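# Set every carton flat on the low platform

## Task

Get every carton lying flat on the low platform. None may be stacked on another or stick out past a platform edge, and each must keep the face that was on top at the start facing up. A carton counts only if it stays there on its own, with no robot holding it in place.

## Robot and tools

Robot: one xArm6 arm with a vacuum suction cup, no second arm. The cup point (end_effector_position) is the centre of the cup's rim, 36 mm across, and the cup points along the cup point's own +z axis. About 4 cm behind the rim the tool body and wrist camera widen to roughly 9 cm sideways, so leave clearance. Cameras: cam_high, cam_low and cam_wrist, each 504x504 pixels.

Scene frame: the origin is on the table top right under the arm base. +z is up, and +y is to the left when facing along +x. The base may be slightly tilted. The state line gives end_effector_position in metres, end_effector_quat_wxyz, and linear (m/s) and angular (rad/s) velocities. The printed position can be a bit wrong when the arm reaches far.

execute_actions(actions, pictures): actions is a list with zero or one item.
- [] sends nothing and just reports the state.
- {"rows": [...], "steps": n} is an action. rows holds 1 to 15 rows and steps is 1 to 15, default 15. Each step lasts 1/30 s and uses one row; if the rows run out, the last row is repeated.
- {"steps": n} with no rows is a wait of up to 300 steps. It is counted from the previous result, so your reply time uses up part of it.
- pictures (true or false) chooses whether images come back. By default they do.
A refused call moves nothing.

A row is 7 numbers, each in [-1, 1]: dx, dy, dz, rx, ry, rz, suction. The first six are an offset, not a pose. They are measured in the cup point's own axes, not the scene axes, starting from the cup point pose in the most recent result that showed it. Before any such result in a scene, and for a second or later call in one reply, they start from where the robot is at that moment. Scale: 1.0 equals 0.6 m of translation or 180 degrees of rotation. rx, ry and rz together form one rotation vector. Every row in a call uses that same starting pose, so rows do not add up. An all-zero offset pulls the arm back to the starting pose; it does not hold still. Suction: any value above 0.01 switches the vacuum on, and 0.01 or below switches it off. The setting stays until you change it.

Motion limits: on every step the commanded pose is clipped to within 70 mm and 16 degrees of the measured pose. If the controller cannot meet both position and orientation, position wins. When an action ends, the arm only continues to the last clipped pose. For a far target, check the result and send the remainder. A "Hand target" line shows the pose the controller is currently heading for.

move(target, speed): target is one 7-number row in the same offset convention as above. The cup point follows a straight path toward it, lasting 0.5 to 10 s; past 10 s the path stops short of the target. Rotation takes the shorter way. speed is in m/s, from 0.002 to 0.5, default 0.25, and rotation is limited to twice that value in rad/s. The path does not slow for obstacles. The arm can lag, drift off the line, or exceed speed, especially near full stretch. The suction value is applied at the start, and the move does not wait for it to take effect. The result adds a "move:" line, for example done, off_target, moving, held or fault, plus the distance from target. limits=paced means the pose was clipped. limits=held means a check blocked some steps, after which the arm may lurch quickly. Faster moves, and targets set deep past a contact, hit and press harder.

wait(seconds): 0 to 10 s. Nothing new is sent to the robot while it runs.

zoom_image(camera, region): camera is cam_high, cam_low or cam_wrist. region is [x0, y0, x1, y1] in pixels of that camera's latest image, with (0, 0) at the top-left, at most 504 by 504. It returns a closer view.

read_manual(section): returns only licence texts ("licences"). It does not move the robot.

finished_scene(scene): scene is 1 or 2. The goal must already be met and must stay met. Replying without any tool call also ends everything.

Result lines: "pose unreachable" means the clearance check changed or blocked the command. HELD marks steps where the command was not fully sent. A mount block under the base counts as part of the arm. Joint positions are listed joint1 to joint6: waist, shoulder, elbow, forearm roll, wrist pitch, wrist roll. Torque readings have offsets and noise and are not zero in free air.

Gripping: switch suction on and press the rim flat onto a smooth face so it touches all round. Avoid edges, seams and holes. suction_measured stays near 0 without a seal and reaches 0.83 or more on an airtight face. part_present turns 1 at 0.50 and back to 0 below 0.45. Under vacuum the cup shortens, so a held carton sits up to about 12 mm nearer the tool than expected, and the vacuum alone can lift a carton. To release, lower the carton until it rests on the platform, then switch suction off. The cup may still touch the carton until it is 15 mm away. If the cup seals onto the table, switch suction off to free it.

Avoid the following:
- Knocking or dropping anything off the table, which ends the scene.
- Drops, slips, slams and hard pushes.
- Torque faults. Load limits are waist 43.5, shoulder 43.5, elbow 26.1, forearm roll 26.1, wrist pitch 17.4 and wrist roll 17.4 N m. A fault makes the arm back off and freeze for 10 s.
- Motor heat. MOTOR HOT appears from 65 °C, and at 80 °C the brakes lock until the motors cool.
Loose objects may occasionally be nudged by outside pushes. The simulation keeps running while you reply.

Each tool is called as name([rows], argument=value, ...), one row to a line, values as JSON.

## Session

execute_actions(actions=[])

Scene clock: 0.00 s of 8600.00 s.
end_effector_position=(+0.3999, +0.0021, +0.2994) suction_measured=0.00 part_present=0 end_effector_quat_wxyz=(-0.007, -0.001, +1.000, +0.002) end_effector_velocity=(+0.000, -0.000, +0.000) end_effector_angular_velocity=(-0.001, -0.000, +0.001)
Joint positions: [-0.001 -0.262 -0.926  0.003  1.196  2.357]
Joint velocities: [ 0.     0.    -0.    -0.001 -0.    -0.   ]
Joint torques (N m, as the arm reports them, + toward a larger angle): no reading
Hand target: +0.400, +0.002, +0.299; -0.007, -0.001, +1.000, +0.002

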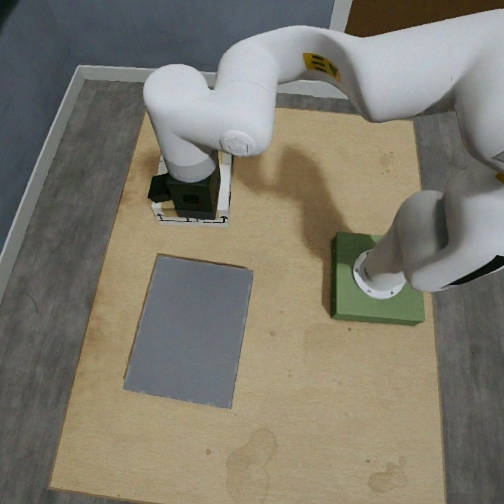

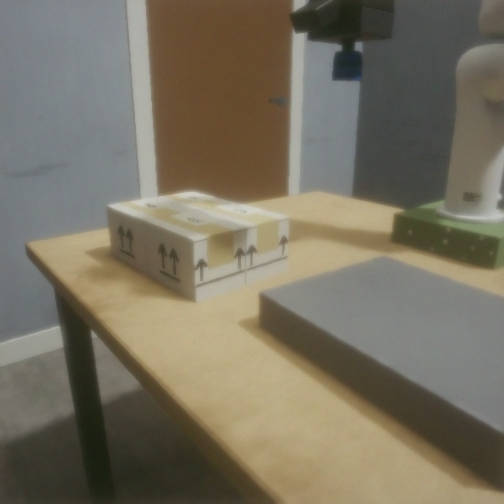

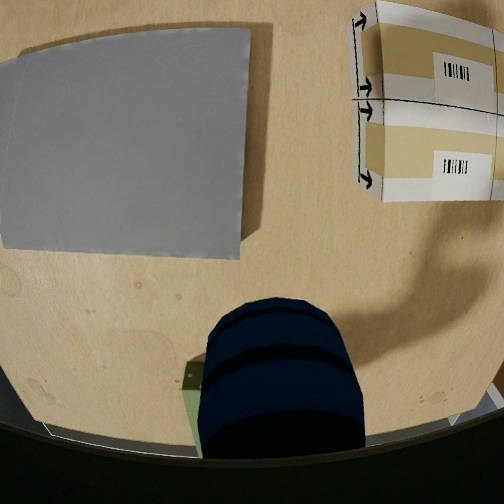

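move(target=[-0.03, -0.35, -0.08, 0, 0, 0, 0])

Scene clock: 13.97 s of 8600.00 s.
end_effector_position=(+0.4198, -0.2070, +0.3468) suction_measured=0.00 part_present=0 end_effector_quat_wxyz=(-0.005, -0.002, +1.000, +0.004) end_effector_velocity=(+0.000, -0.003, +0.000) end_effector_angular_velocity=(+0.001, +0.001, -0.002)
Joint positions: [-0.465 -0.043 -1.288  0.003  1.338  1.892]
Joint velocities: [-0.005  0.006 -0.008 -0.     0.004 -0.003]
Joint torques (N m, as the arm reports them, + toward a larger angle): [ -1.16 -20.07 -21.34   0.33  -2.     0.31]
Hand target: +0.420, -0.207, +0.347; -0.006, -0.002, +1.000, +0.004
Off the commanded pose: 0.001 m, 0 deg.
After step 90, 9.53 s passed at rest.
move: done

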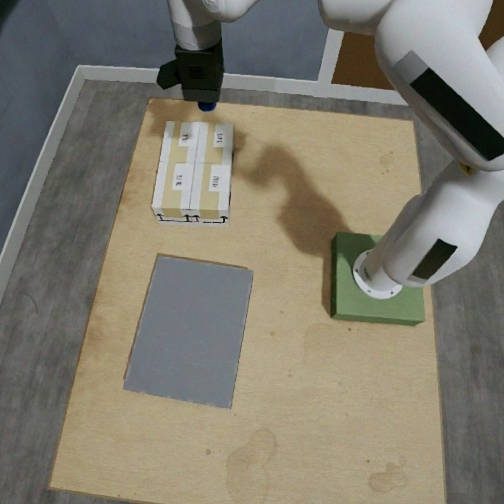

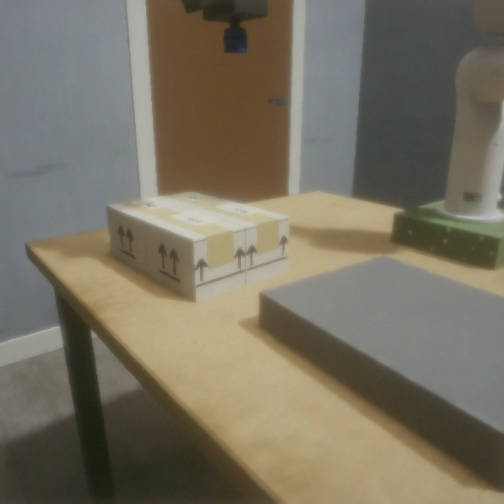

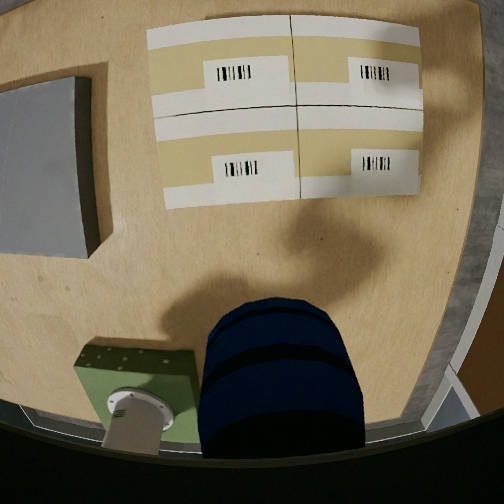

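zoom_image(camera="cam_wrist", region=[130, 0, 440, 220])

zoom_image(camera="cam_low", region=[90, 170, 310, 310])

Region (130, 0, 440, 220) of cam_wrist's 504x504 image, scaled by 1.626, with more detail than that image has; it fills the top 358 rows of this view, and the rest is white.

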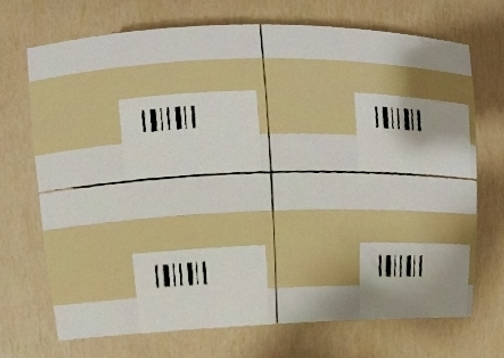

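Region (90, 170, 310, 310) of cam_low's 504x504 image, scaled by 2.291, with more detail than that image has; it fills the top 321 rows of this view, and the rest is white.

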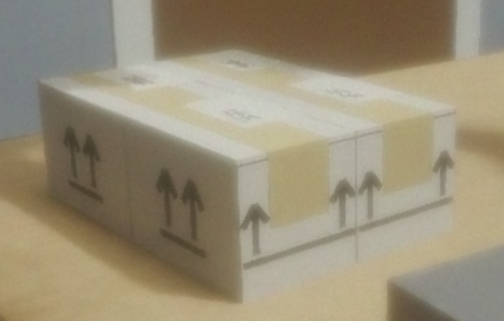

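move(target=[-0.01, 0.055, 0.24, 0, 0, 0, 0])

Scene clock: 32.50 s of 8600.00 s.
end_effector_position=(+0.4242, -0.1738, +0.2035) suction_measured=0.00 part_present=0 end_effector_quat_wxyz=(-0.005, -0.001, +1.000, +0.003) end_effector_velocity=(-0.001, +0.002, -0.004) end_effector_angular_velocity=(+0.003, +0.004, +0.001)
Joint positions: [-0.396  0.036 -0.957  0.003  0.928  1.962]
Joint velocities: [ 0.003  0.005  0.005  0.001 -0.005  0.001]
Joint torques (N m, as the arm reports them, + toward a larger angle): [ -1.62 -20.61 -20.09   0.43  -1.81   0.23]
Hand target: +0.424, -0.174, +0.203; -0.006, -0.001, +1.000, +0.003
Off the commanded pose: 0.001 m, 0 deg.
After step 90, 14.37 s passed at rest.
move: done

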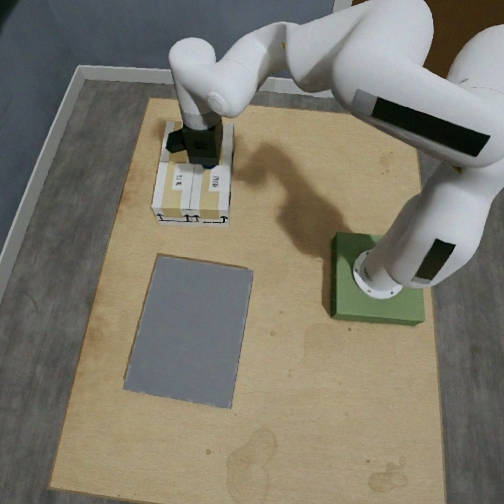

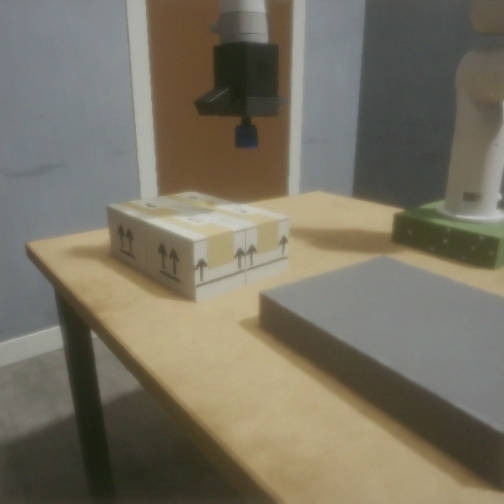

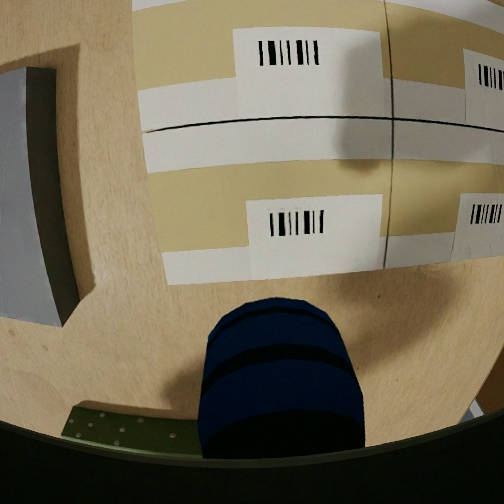

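move(target=[0.008, 0, 0.14, 0, 0, 0, 0], speed=0.15)

Scene clock: 42.03 s of 8600.00 s.
end_effector_position=(+0.4189, -0.1738, +0.1202) suction_measured=0.00 part_present=0 end_effector_quat_wxyz=(-0.005, -0.001, +1.000, +0.003) end_effector_velocity=(-0.001, +0.001, -0.004) end_effector_angular_velocity=(+0.002, +0.004, -0.000)
Joint positions: [-0.4    0.176 -0.858  0.003  0.688  1.958]
Joint velocities: [ 0.     0.007  0.003  0.    -0.006  0.   ]
Joint torques (N m, as the arm reports them, + toward a larger angle): [ -1.53 -22.17 -17.91   0.47  -1.93   0.33]
Hand target: +0.419, -0.174, +0.120; -0.005, -0.001, +1.000, +0.003
Off the commanded pose: 0.001 m, 0 deg.
After step 90, 5.50 s passed at rest.
move: done

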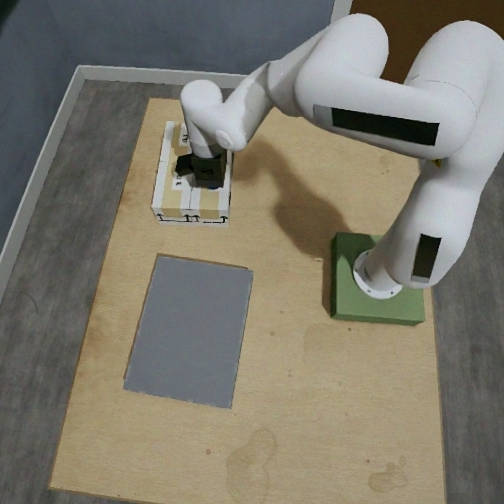

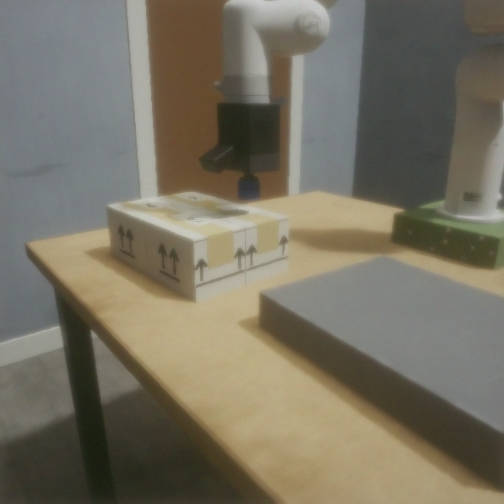

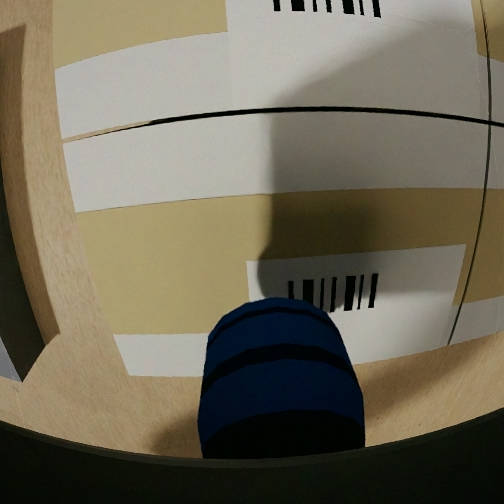

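move(target=[-0.013, 0, 0.045, 0, 0, 0, 1], speed=0.04)

Scene clock: 50.23 s of 8600.00 s.
end_effector_position=(+0.4255, -0.1733, +0.0924) suction_measured=0.75 part_present=1 end_effector_quat_wxyz=(-0.006, -0.001, +1.000, +0.003) end_effector_velocity=(+0.006, -0.003, +0.004) end_effector_angular_velocity=(-0.008, -0.018, +0.001)
Joint positions: [-0.393  0.259 -0.874  0.003  0.623  1.965]
Joint velocities: [-0.    -0.001 -0.009 -0.002 -0.01  -0.   ]
Joint torques (N m, as the arm reports them, + toward a larger angle): [ -1.24 -26.3  -20.51   0.46  -2.58   0.38]
Hand target: +0.426, -0.174, +0.093; -0.005, -0.001, +1.000, +0.003
Off the commanded pose: 0.001 m, 0 deg.
After step 90, 4.13 s passed at rest.
move: done

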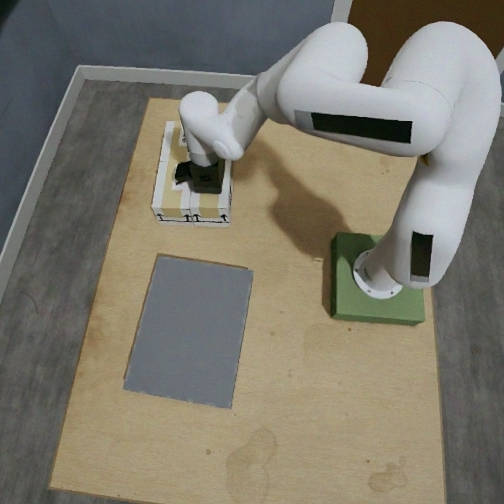

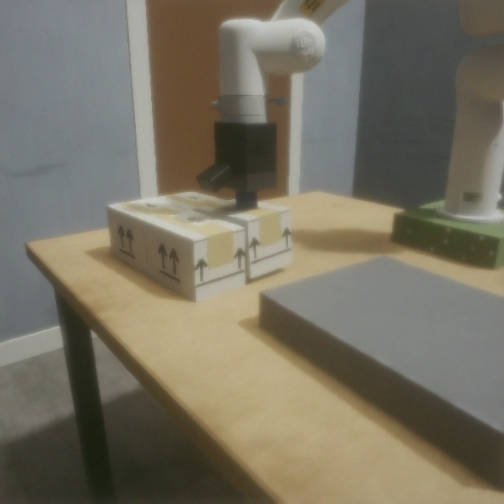

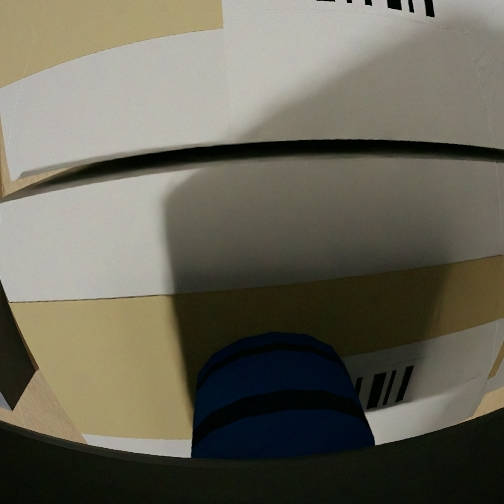

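move(target=[0, 0, -0.22, 0, 0, 0, 1], speed=0.15)

Scene clock: 53.47 s of 8600.00 s.
end_effector_position=(+0.4266, -0.1734, +0.2233) suction_measured=0.90 part_present=1 end_effector_quat_wxyz=(-0.007, -0.001, +1.000, +0.004) end_effector_velocity=(+0.002, -0.001, +0.006) end_effector_angular_velocity=(-0.002, -0.007, -0.002)
Joint positions: [-0.393  0.018 -0.998  0.003  0.99   1.965]
Joint velocities: [-0.001 -0.005 -0.01   0.001  0.008  0.   ]
Joint torques (N m, as the arm reports them, + toward a larger angle): [ -1.29 -23.85 -24.39   0.43  -2.78   0.3 ]
Hand target: +0.427, -0.174, +0.224; -0.006, -0.001, +1.000, +0.004
Off the commanded pose: 0.001 m, 0 deg.
move: done

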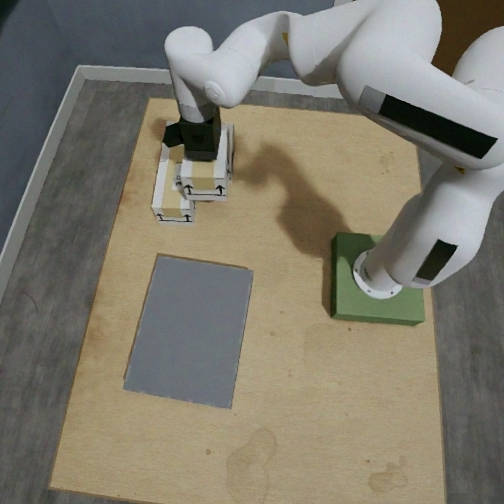

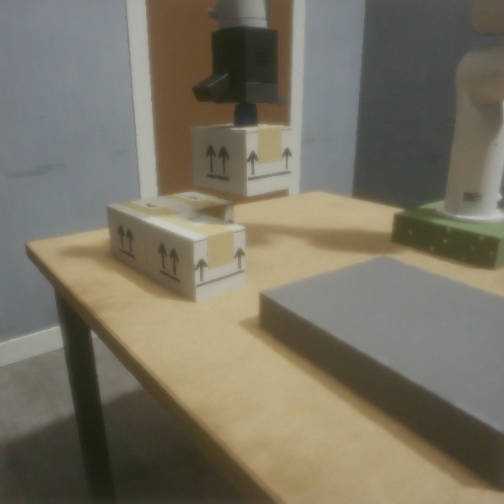

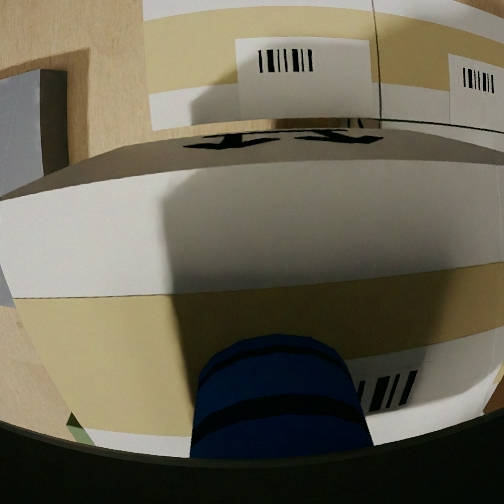

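move(target=[0.11, 0.48, 0.05, 0, 0, 0, 1], speed=0.25)

Scene clock: 74.77 s of 8600.00 s.
end_effector_position=(+0.3584, +0.1126, +0.1949) suction_measured=0.90 part_present=1 end_effector_quat_wxyz=(-0.008, -0.001, +1.000, +0.001) end_effector_velocity=(-0.000, +0.001, -0.000) end_effector_angular_velocity=(-0.001, +0.000, -0.003)
Joint positions: [ 0.298 -0.222 -0.649  0.005  0.88   2.655]
Joint velocities: [ 0.004  0.002 -0.001 -0.001 -0.     0.007]
Joint torques (N m, as the arm reports them, + toward a larger angle): [ -1.29 -17.32 -23.39   0.13  -2.58   0.33]
Hand target: +0.358, +0.113, +0.195; -0.008, -0.001, +1.000, +0.001
Off the commanded pose: 0.003 m, 0 deg.
After step 90, 16.53 s passed at rest.
move: done

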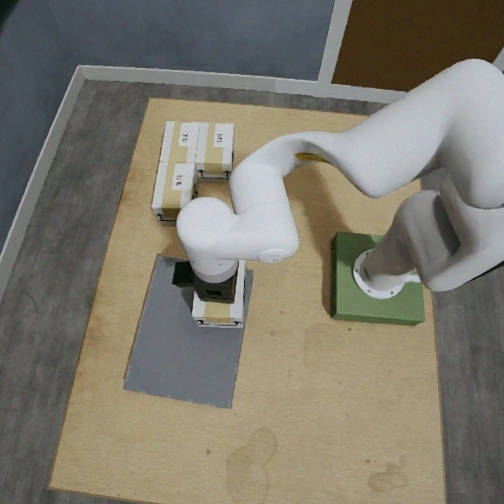

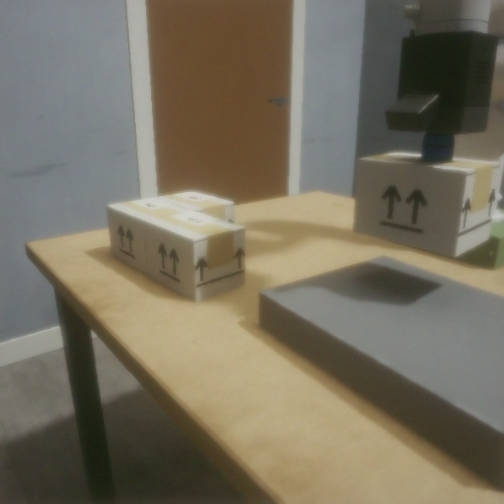

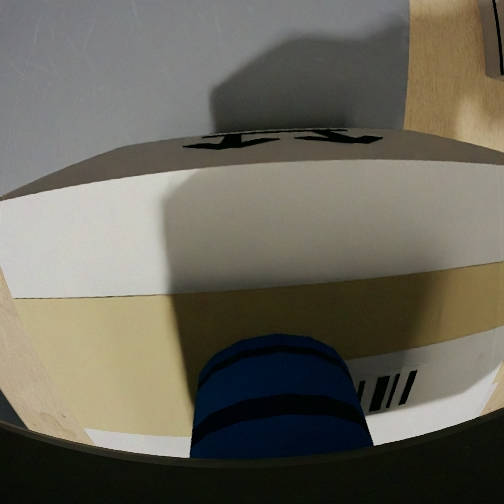

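move(target=[0, 0, 0.08, 0, 0, 0, 1], speed=0.1)

Scene clock: 79.07 s of 8600.00 s.
end_effector_position=(+0.3580, +0.1126, +0.1474) suction_measured=0.90 part_present=1 end_effector_quat_wxyz=(-0.007, -0.001, +1.000, +0.001) end_effector_velocity=(-0.001, -0.001, -0.003) end_effector_angular_velocity=(-0.001, +0.005, -0.002)
Joint positions: [ 0.298 -0.121 -0.591  0.005  0.721  2.655]
Joint velocities: [-0.001  0.006  0.004  0.001 -0.005 -0.   ]
Joint torques (N m, as the arm reports them, + toward a larger angle): [ -1.27 -18.67 -21.65   0.32  -2.61   0.24]
Hand target: +0.358, +0.113, +0.147; -0.008, -0.001, +1.000, +0.001
Off the commanded pose: 0.001 m, 0 deg.
After step 90, 0.37 s passed at rest.
move: done

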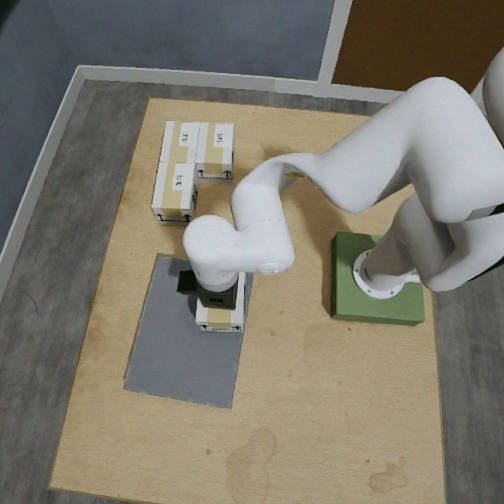

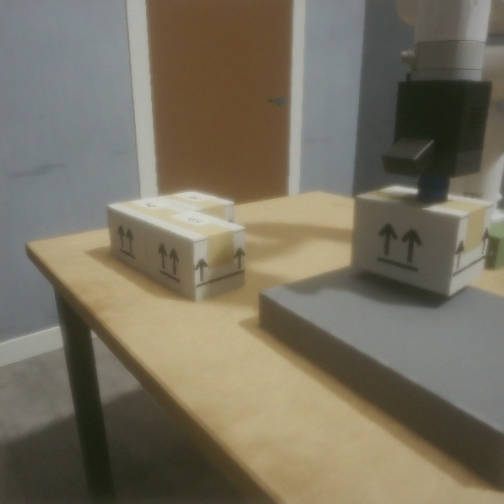

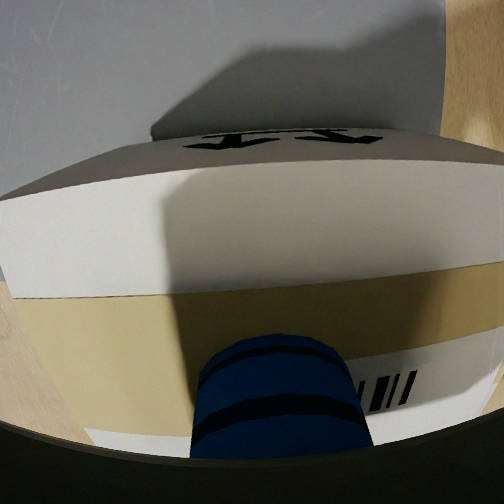

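zoom_image(camera="cam_high", region=[100, 230, 300, 420])

Region (100, 230, 300, 420) of cam_high's 504x504 image, scaled by 2.520, with more detail than that image has; it fills the top 479 rows of this view, and the rest is white.

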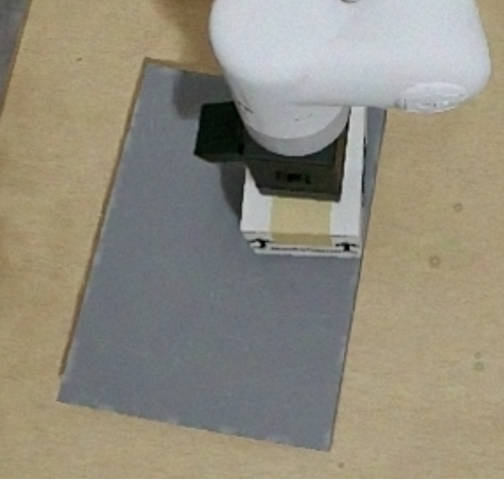

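zoom_image(camera="cam_low", region=[200, 150, 504, 504])

Region (200, 150, 504, 504) of cam_low's 504x504 image, scaled by 1.424, with more detail than that image has; it fills the left 433 columns of this view, and the rest is white.

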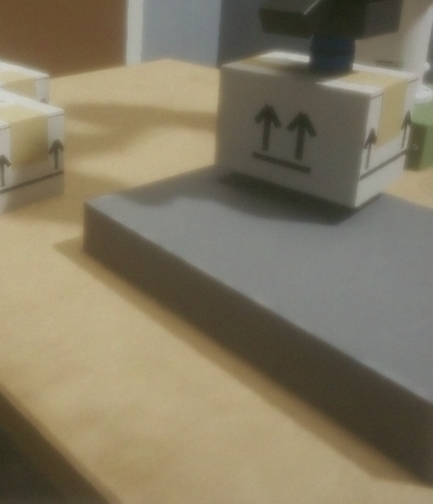

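move(target=[-0.012, 0, 0, 0, 0, 0.032, 1], speed=0.08)

zoom_image(camera="cam_high", region=[100, 230, 300, 420])

Scene clock: 109.60 s of 8600.00 s.
end_effector_position=(+0.3651, +0.1127, +0.1473) suction_measured=0.90 part_present=1 end_effector_quat_wxyz=(-0.007, +0.049, +0.999, +0.001) end_effector_velocity=(+0.001, +0.000, -0.000) end_effector_angular_velocity=(-0.002, +0.000, -0.009)
Joint positions: [ 0.293 -0.099 -0.615  0.005  0.722  2.749]
Joint velocities: [ 0.     0.002 -0.002 -0.003  0.001  0.011]
Joint torques (N m, as the arm reports them, + toward a larger angle): [ -1.47 -18.81 -21.48   0.5   -2.7    0.32]
Hand target: +0.365, +0.113, +0.147; -0.007, +0.049, +0.999, +0.001
Off the commanded pose: 0.000 m, 0 deg.
After step 90, 26.60 s passed at rest.
move: done

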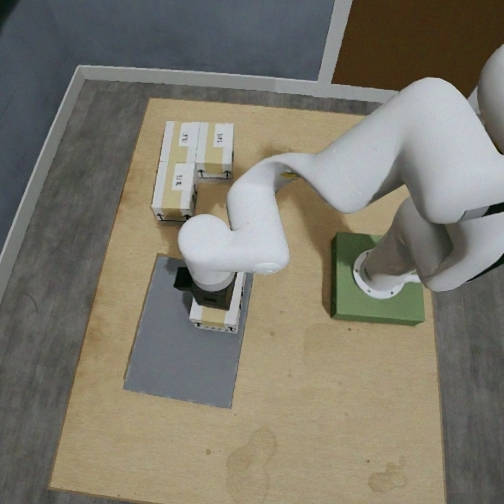

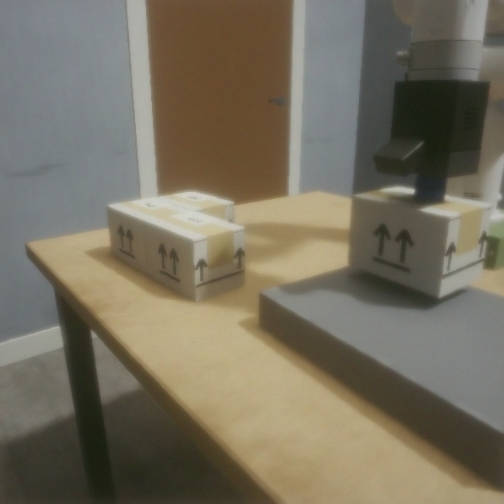

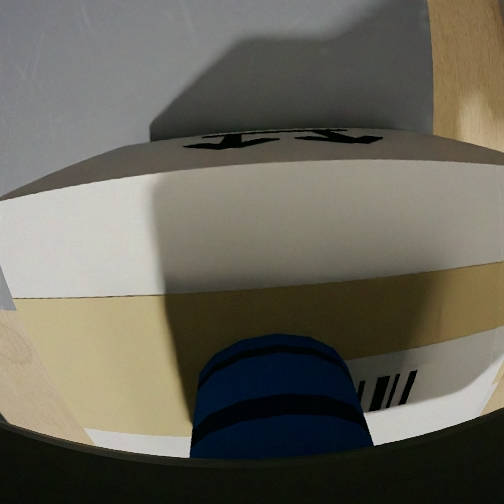

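Region (100, 230, 300, 420) of cam_high's 504x504 image, scaled by 2.520, with more detail than that image has; it fills the top 479 rows of this view, and the rest is white.

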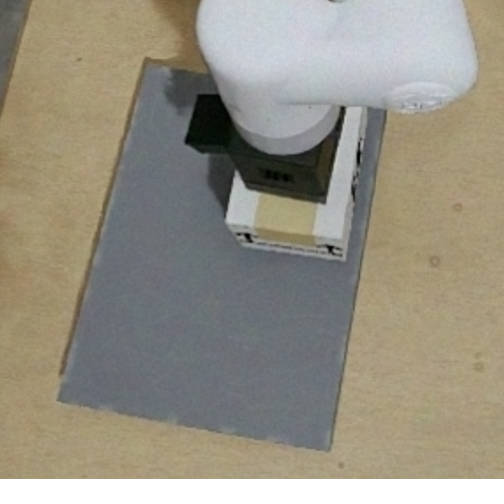

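move(target=[0, 0, 0.027, 0, 0, 0, 1], speed=0.03)

zoom_image(camera="cam_low", region=[300, 150, 504, 330])

Scene clock: 113.87 s of 8600.00 s.
end_effector_position=(+0.3650, +0.1127, +0.1314) suction_measured=0.90 part_present=1 end_effector_quat_wxyz=(-0.007, +0.049, +0.999, +0.001) end_effector_velocity=(+0.001, -0.001, -0.001) end_effector_angular_velocity=(+0.000, -0.003, -0.003)
Joint positions: [ 0.293 -0.059 -0.601  0.005  0.669  2.749]
Joint velocities: [-0.003  0.003 -0.    -0.001 -0.005  0.   ]
Joint torques (N m, as the arm reports them, + toward a larger angle): [ -1.29 -19.37 -20.75   0.29  -2.62   0.17]
Hand target: +0.365, +0.113, +0.131; -0.007, +0.049, +0.999, +0.001
Off the commanded pose: 0.000 m, 0 deg.
After step 90, 0.40 s passed at rest.
move: done

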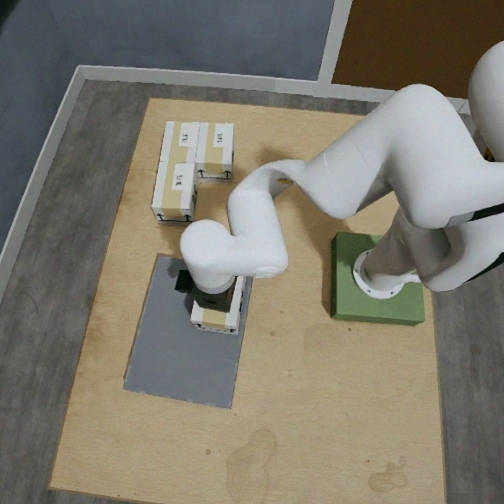

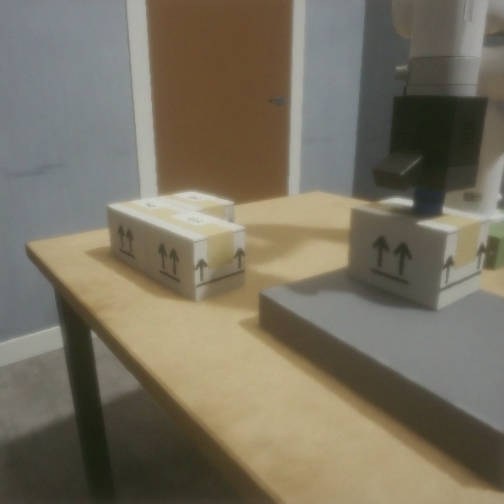

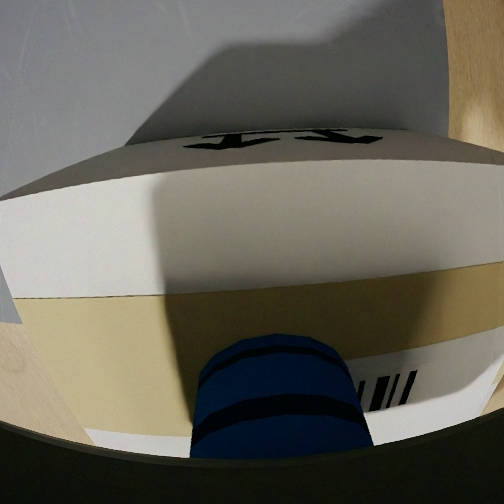

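Region (300, 150, 504, 330) of cam_low's 504x504 image, scaled by 2.471, with more detail than that image has; it fills the top 445 rows of this view, and the rest is white.

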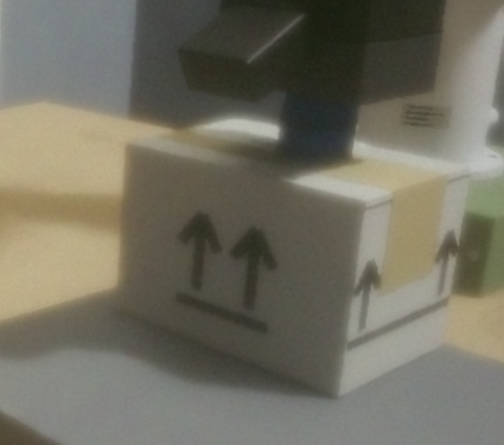

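move(target=[0, 0, 0.011, 0, 0, 0, 1], speed=0.02)

Scene clock: 116.53 s of 8600.00 s.
end_effector_position=(+0.3679, +0.1136, +0.1283) suction_measured=0.90 part_present=1 end_effector_quat_wxyz=(-0.003, +0.049, +0.999, +0.002) end_effector_velocity=(-0.000, -0.000, -0.002) end_effector_angular_velocity=(-0.001, -0.000, +0.001)
Joint positions: [ 0.293 -0.047 -0.601  0.005  0.648  2.749]
Joint velocities: [-0.     0.005  0.003 -0.002 -0.008  0.   ]
Joint torques (N m, as the arm reports them, + toward a larger angle): [-1.27 -2.13 -6.82  0.37 -2.87 -0.01]
Hand target: +0.365, +0.113, +0.125; -0.007, +0.049, +0.999, +0.001
Off the commanded pose: 0.005 m, 1 deg.
move: off_target

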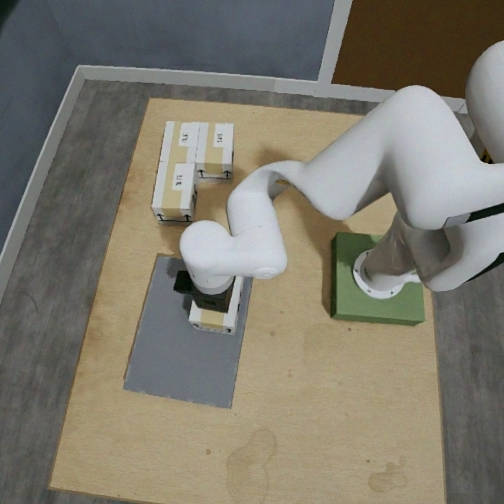

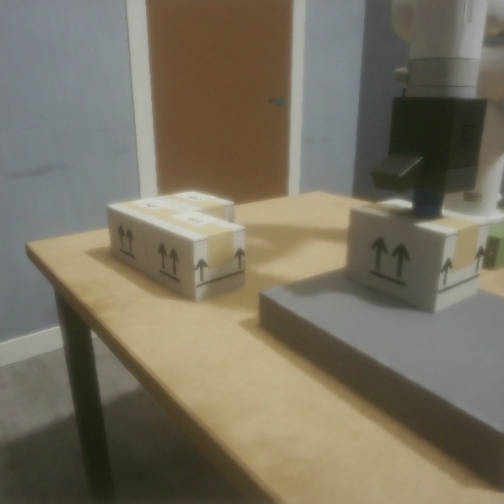

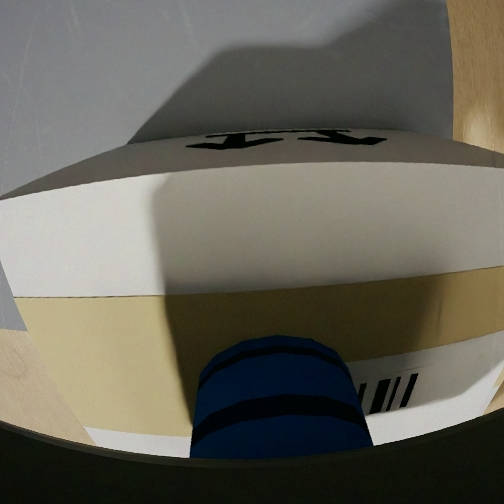

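execute_actions([
  {"rows": [[0.004, 0.001, -0.004, 0, 0, 0, 0]], "steps": 15},
], pictures=false)

move(target=[0, 0, -0.2, 0, 0, 0, 0], speed=0.15)

zoom_image(camera="cam_high", region=[80, 90, 320, 420])

Scene clock: 119.37 s of 8600.00 s.
end_effector_position=(+0.3649, +0.1142, +0.1298) suction_measured=0.00 part_present=0 end_effector_quat_wxyz=(-0.004, +0.049, +0.999, +0.002) end_effector_velocity=(+0.001, +0.000, +0.003) end_effector_angular_velocity=(+0.001, -0.005, -0.000)
Joint positions: [ 0.297 -0.058 -0.595  0.005  0.655  2.752]
Joint velocities: [-0.    -0.007 -0.002 -0.001  0.005  0.001]
Joint torques (N m, as the arm reports them, + toward a larger angle): [-1.17 -8.91 -6.02  0.57  1.65  0.16]
Hand target: +0.366, +0.114, +0.131; -0.003, +0.049, +0.999, +0.002
Off the commanded pose: 0.001 m, 0 deg.
Steps of this call (steps 1 to 70: nothing new was sent; steps 71 to 85: all 15 steps of this action). Readings (end_effector_position | what the end effector reports):
71: (+0.3674, +0.1134, +0.1278) | suction_measured=0.65 part_present=1
72: (+0.3673, +0.1135, +0.1282) | suction_measured=0.29 part_present=0
74: (+0.3667, +0.1137, +0.1286) | suction_measured=0.00 part_present=0
78: (+0.3650, +0.1141, +0.1289) | suction_measured=0.00 part_present=0
85: the state above

Scene clock: 120.87 s of 8600.00 s.
end_effector_position=(+0.3654, +0.1139, +0.2495) suction_measured=0.00 part_present=0 end_effector_quat_wxyz=(-0.004, +0.049, +0.999, +0.002) end_effector_velocity=(+0.001, +0.000, +0.004) end_effector_angular_velocity=(+0.002, -0.003, -0.000)
Joint positions: [ 0.296 -0.284 -0.757  0.005  1.043  2.753]
Joint velocities: [ 0.    -0.004 -0.007  0.001  0.008  0.   ]
Joint torques (N m, as the arm reports them, + toward a larger angle): [ -1.02 -14.23 -20.9    0.45  -1.97   0.37]
Hand target: +0.366, +0.114, +0.250; -0.004, +0.049, +0.999, +0.002
Off the commanded pose: 0.001 m, 0 deg.
move: done

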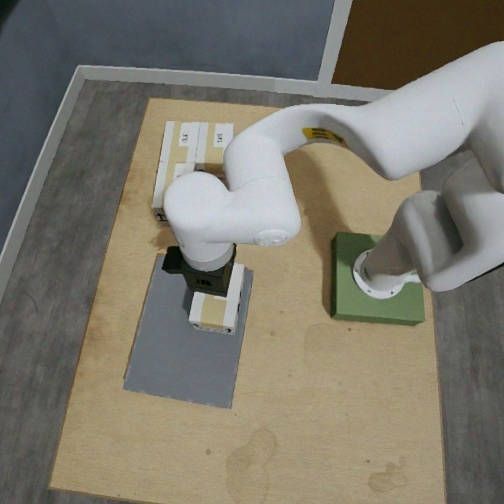

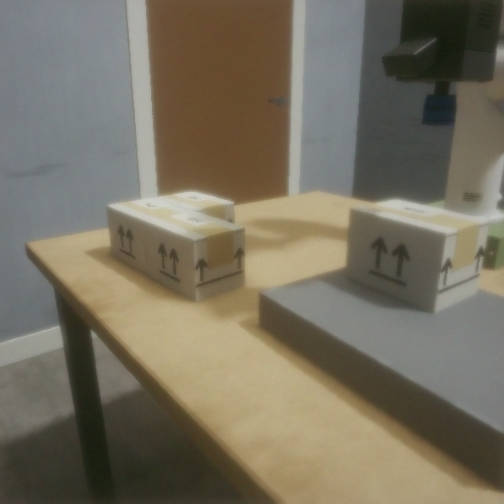

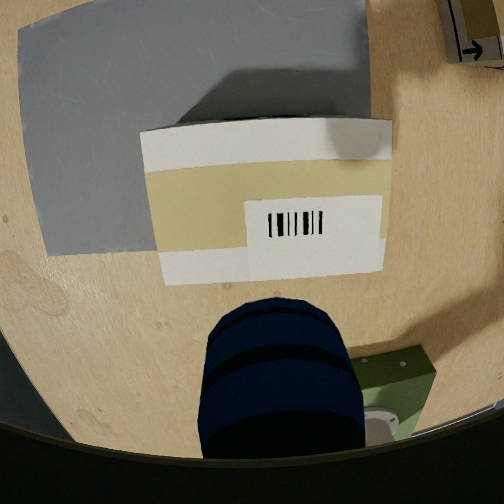

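Region (80, 90, 320, 420) of cam_high's 504x504 image, scaled by 1.527, with more detail than that image has; it fills the left 367 columns of this view, and the rest is white.

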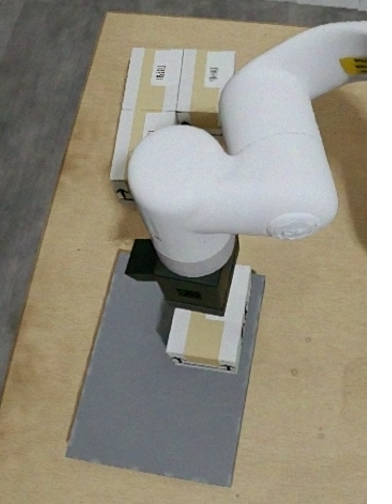

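move(target=[-0.128, 0.14, -0.217, 0, 0, 0, 0])

Scene clock: 130.67 s of 8600.00 s.
end_effector_position=(+0.4503, +0.1897, +0.3796) suction_measured=0.00 part_present=0 end_effector_quat_wxyz=(-0.004, +0.048, +0.999, +0.002) end_effector_velocity=(+0.001, +0.000, +0.001) end_effector_angular_velocity=(-0.003, +0.001, +0.000)
Joint positions: [ 0.394  0.029 -1.461  0.004  1.434  2.851]
Joint velocities: [ 0.001  0.007 -0.012 -0.003  0.007  0.001]
Joint torques (N m, as the arm reports them, + toward a larger angle): [ -1.39 -21.43 -21.26   0.4   -1.99   0.27]
Hand target: +0.450, +0.190, +0.380; -0.004, +0.048, +0.999, +0.002
Off the commanded pose: 0.001 m, 0 deg.
After step 90, 5.47 s passed at rest.
move: done

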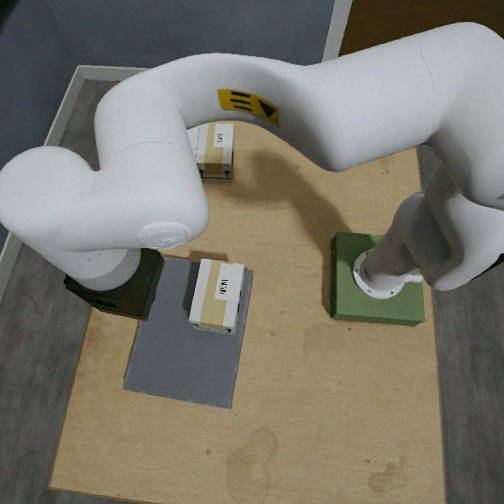

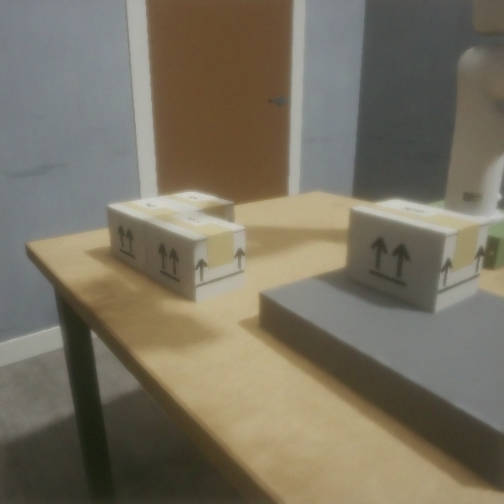

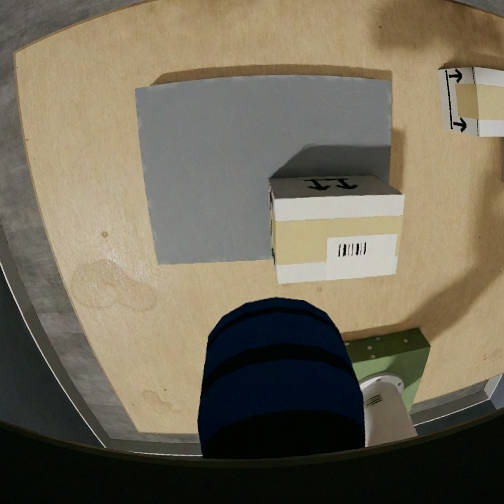

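zoom_image(camera="cam_wrist", region=[110, 50, 430, 300])

Region (110, 50, 430, 300) of cam_wrist's 504x504 image, scaled by 1.575, with more detail than that image has; it fills the top 394 rows of this view, and the rest is white.

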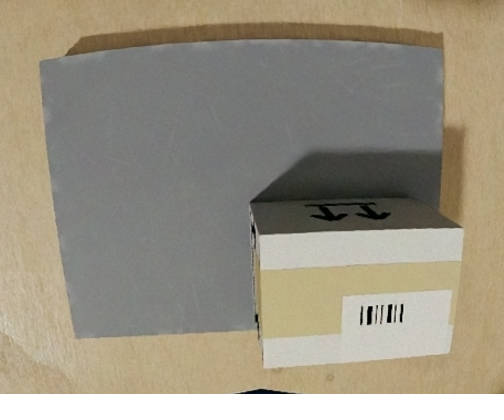

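move(target=[-0.177, -0.592, 0.30, 0, 0, -0.0306, 0], speed=0.3)

Scene clock: 150.60 s of 8600.00 s.
end_effector_position=(+0.5220, -0.1718, +0.1980) suction_measured=0.00 part_present=0 end_effector_quat_wxyz=(-0.003, +0.000, +1.000, +0.005) end_effector_velocity=(-0.000, -0.002, -0.003) end_effector_angular_velocity=(+0.002, +0.005, -0.001)
Joint positions: [-0.326  0.332 -1.333  0.008  1.004  2.032]
Joint velocities: [-0.004  0.009 -0.005  0.     0.002 -0.003]
Joint torques (N m, as the arm reports them, + toward a larger angle): [ -1.44 -27.44 -20.59   0.24  -1.97   0.31]
Hand target: +0.522, -0.172, +0.198; -0.003, +0.001, +1.000, +0.005
Off the commanded pose: 0.002 m, 0 deg.
After step 90, 14.97 s passed at rest.
move: done

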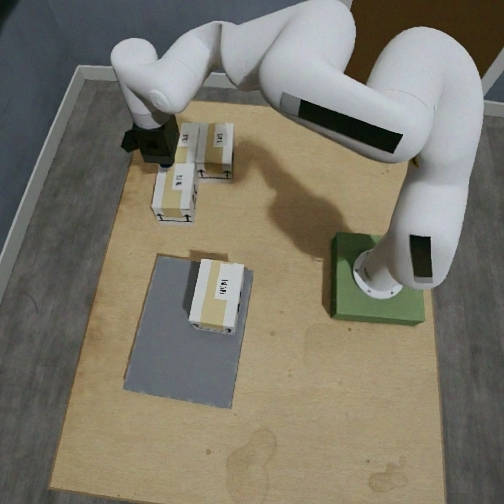

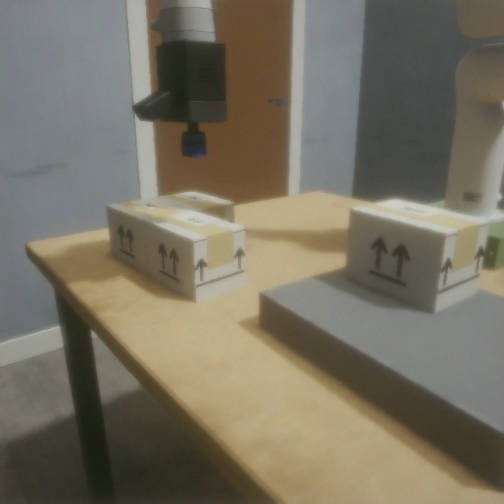

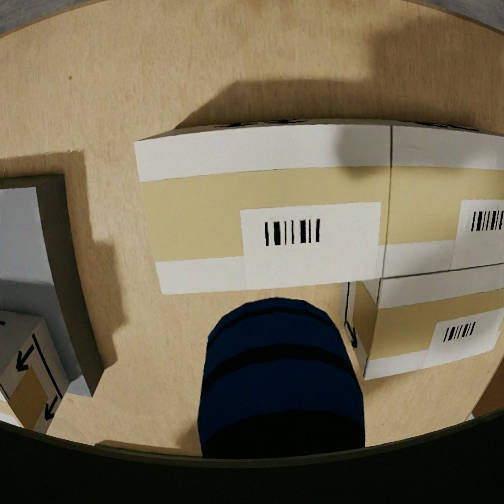

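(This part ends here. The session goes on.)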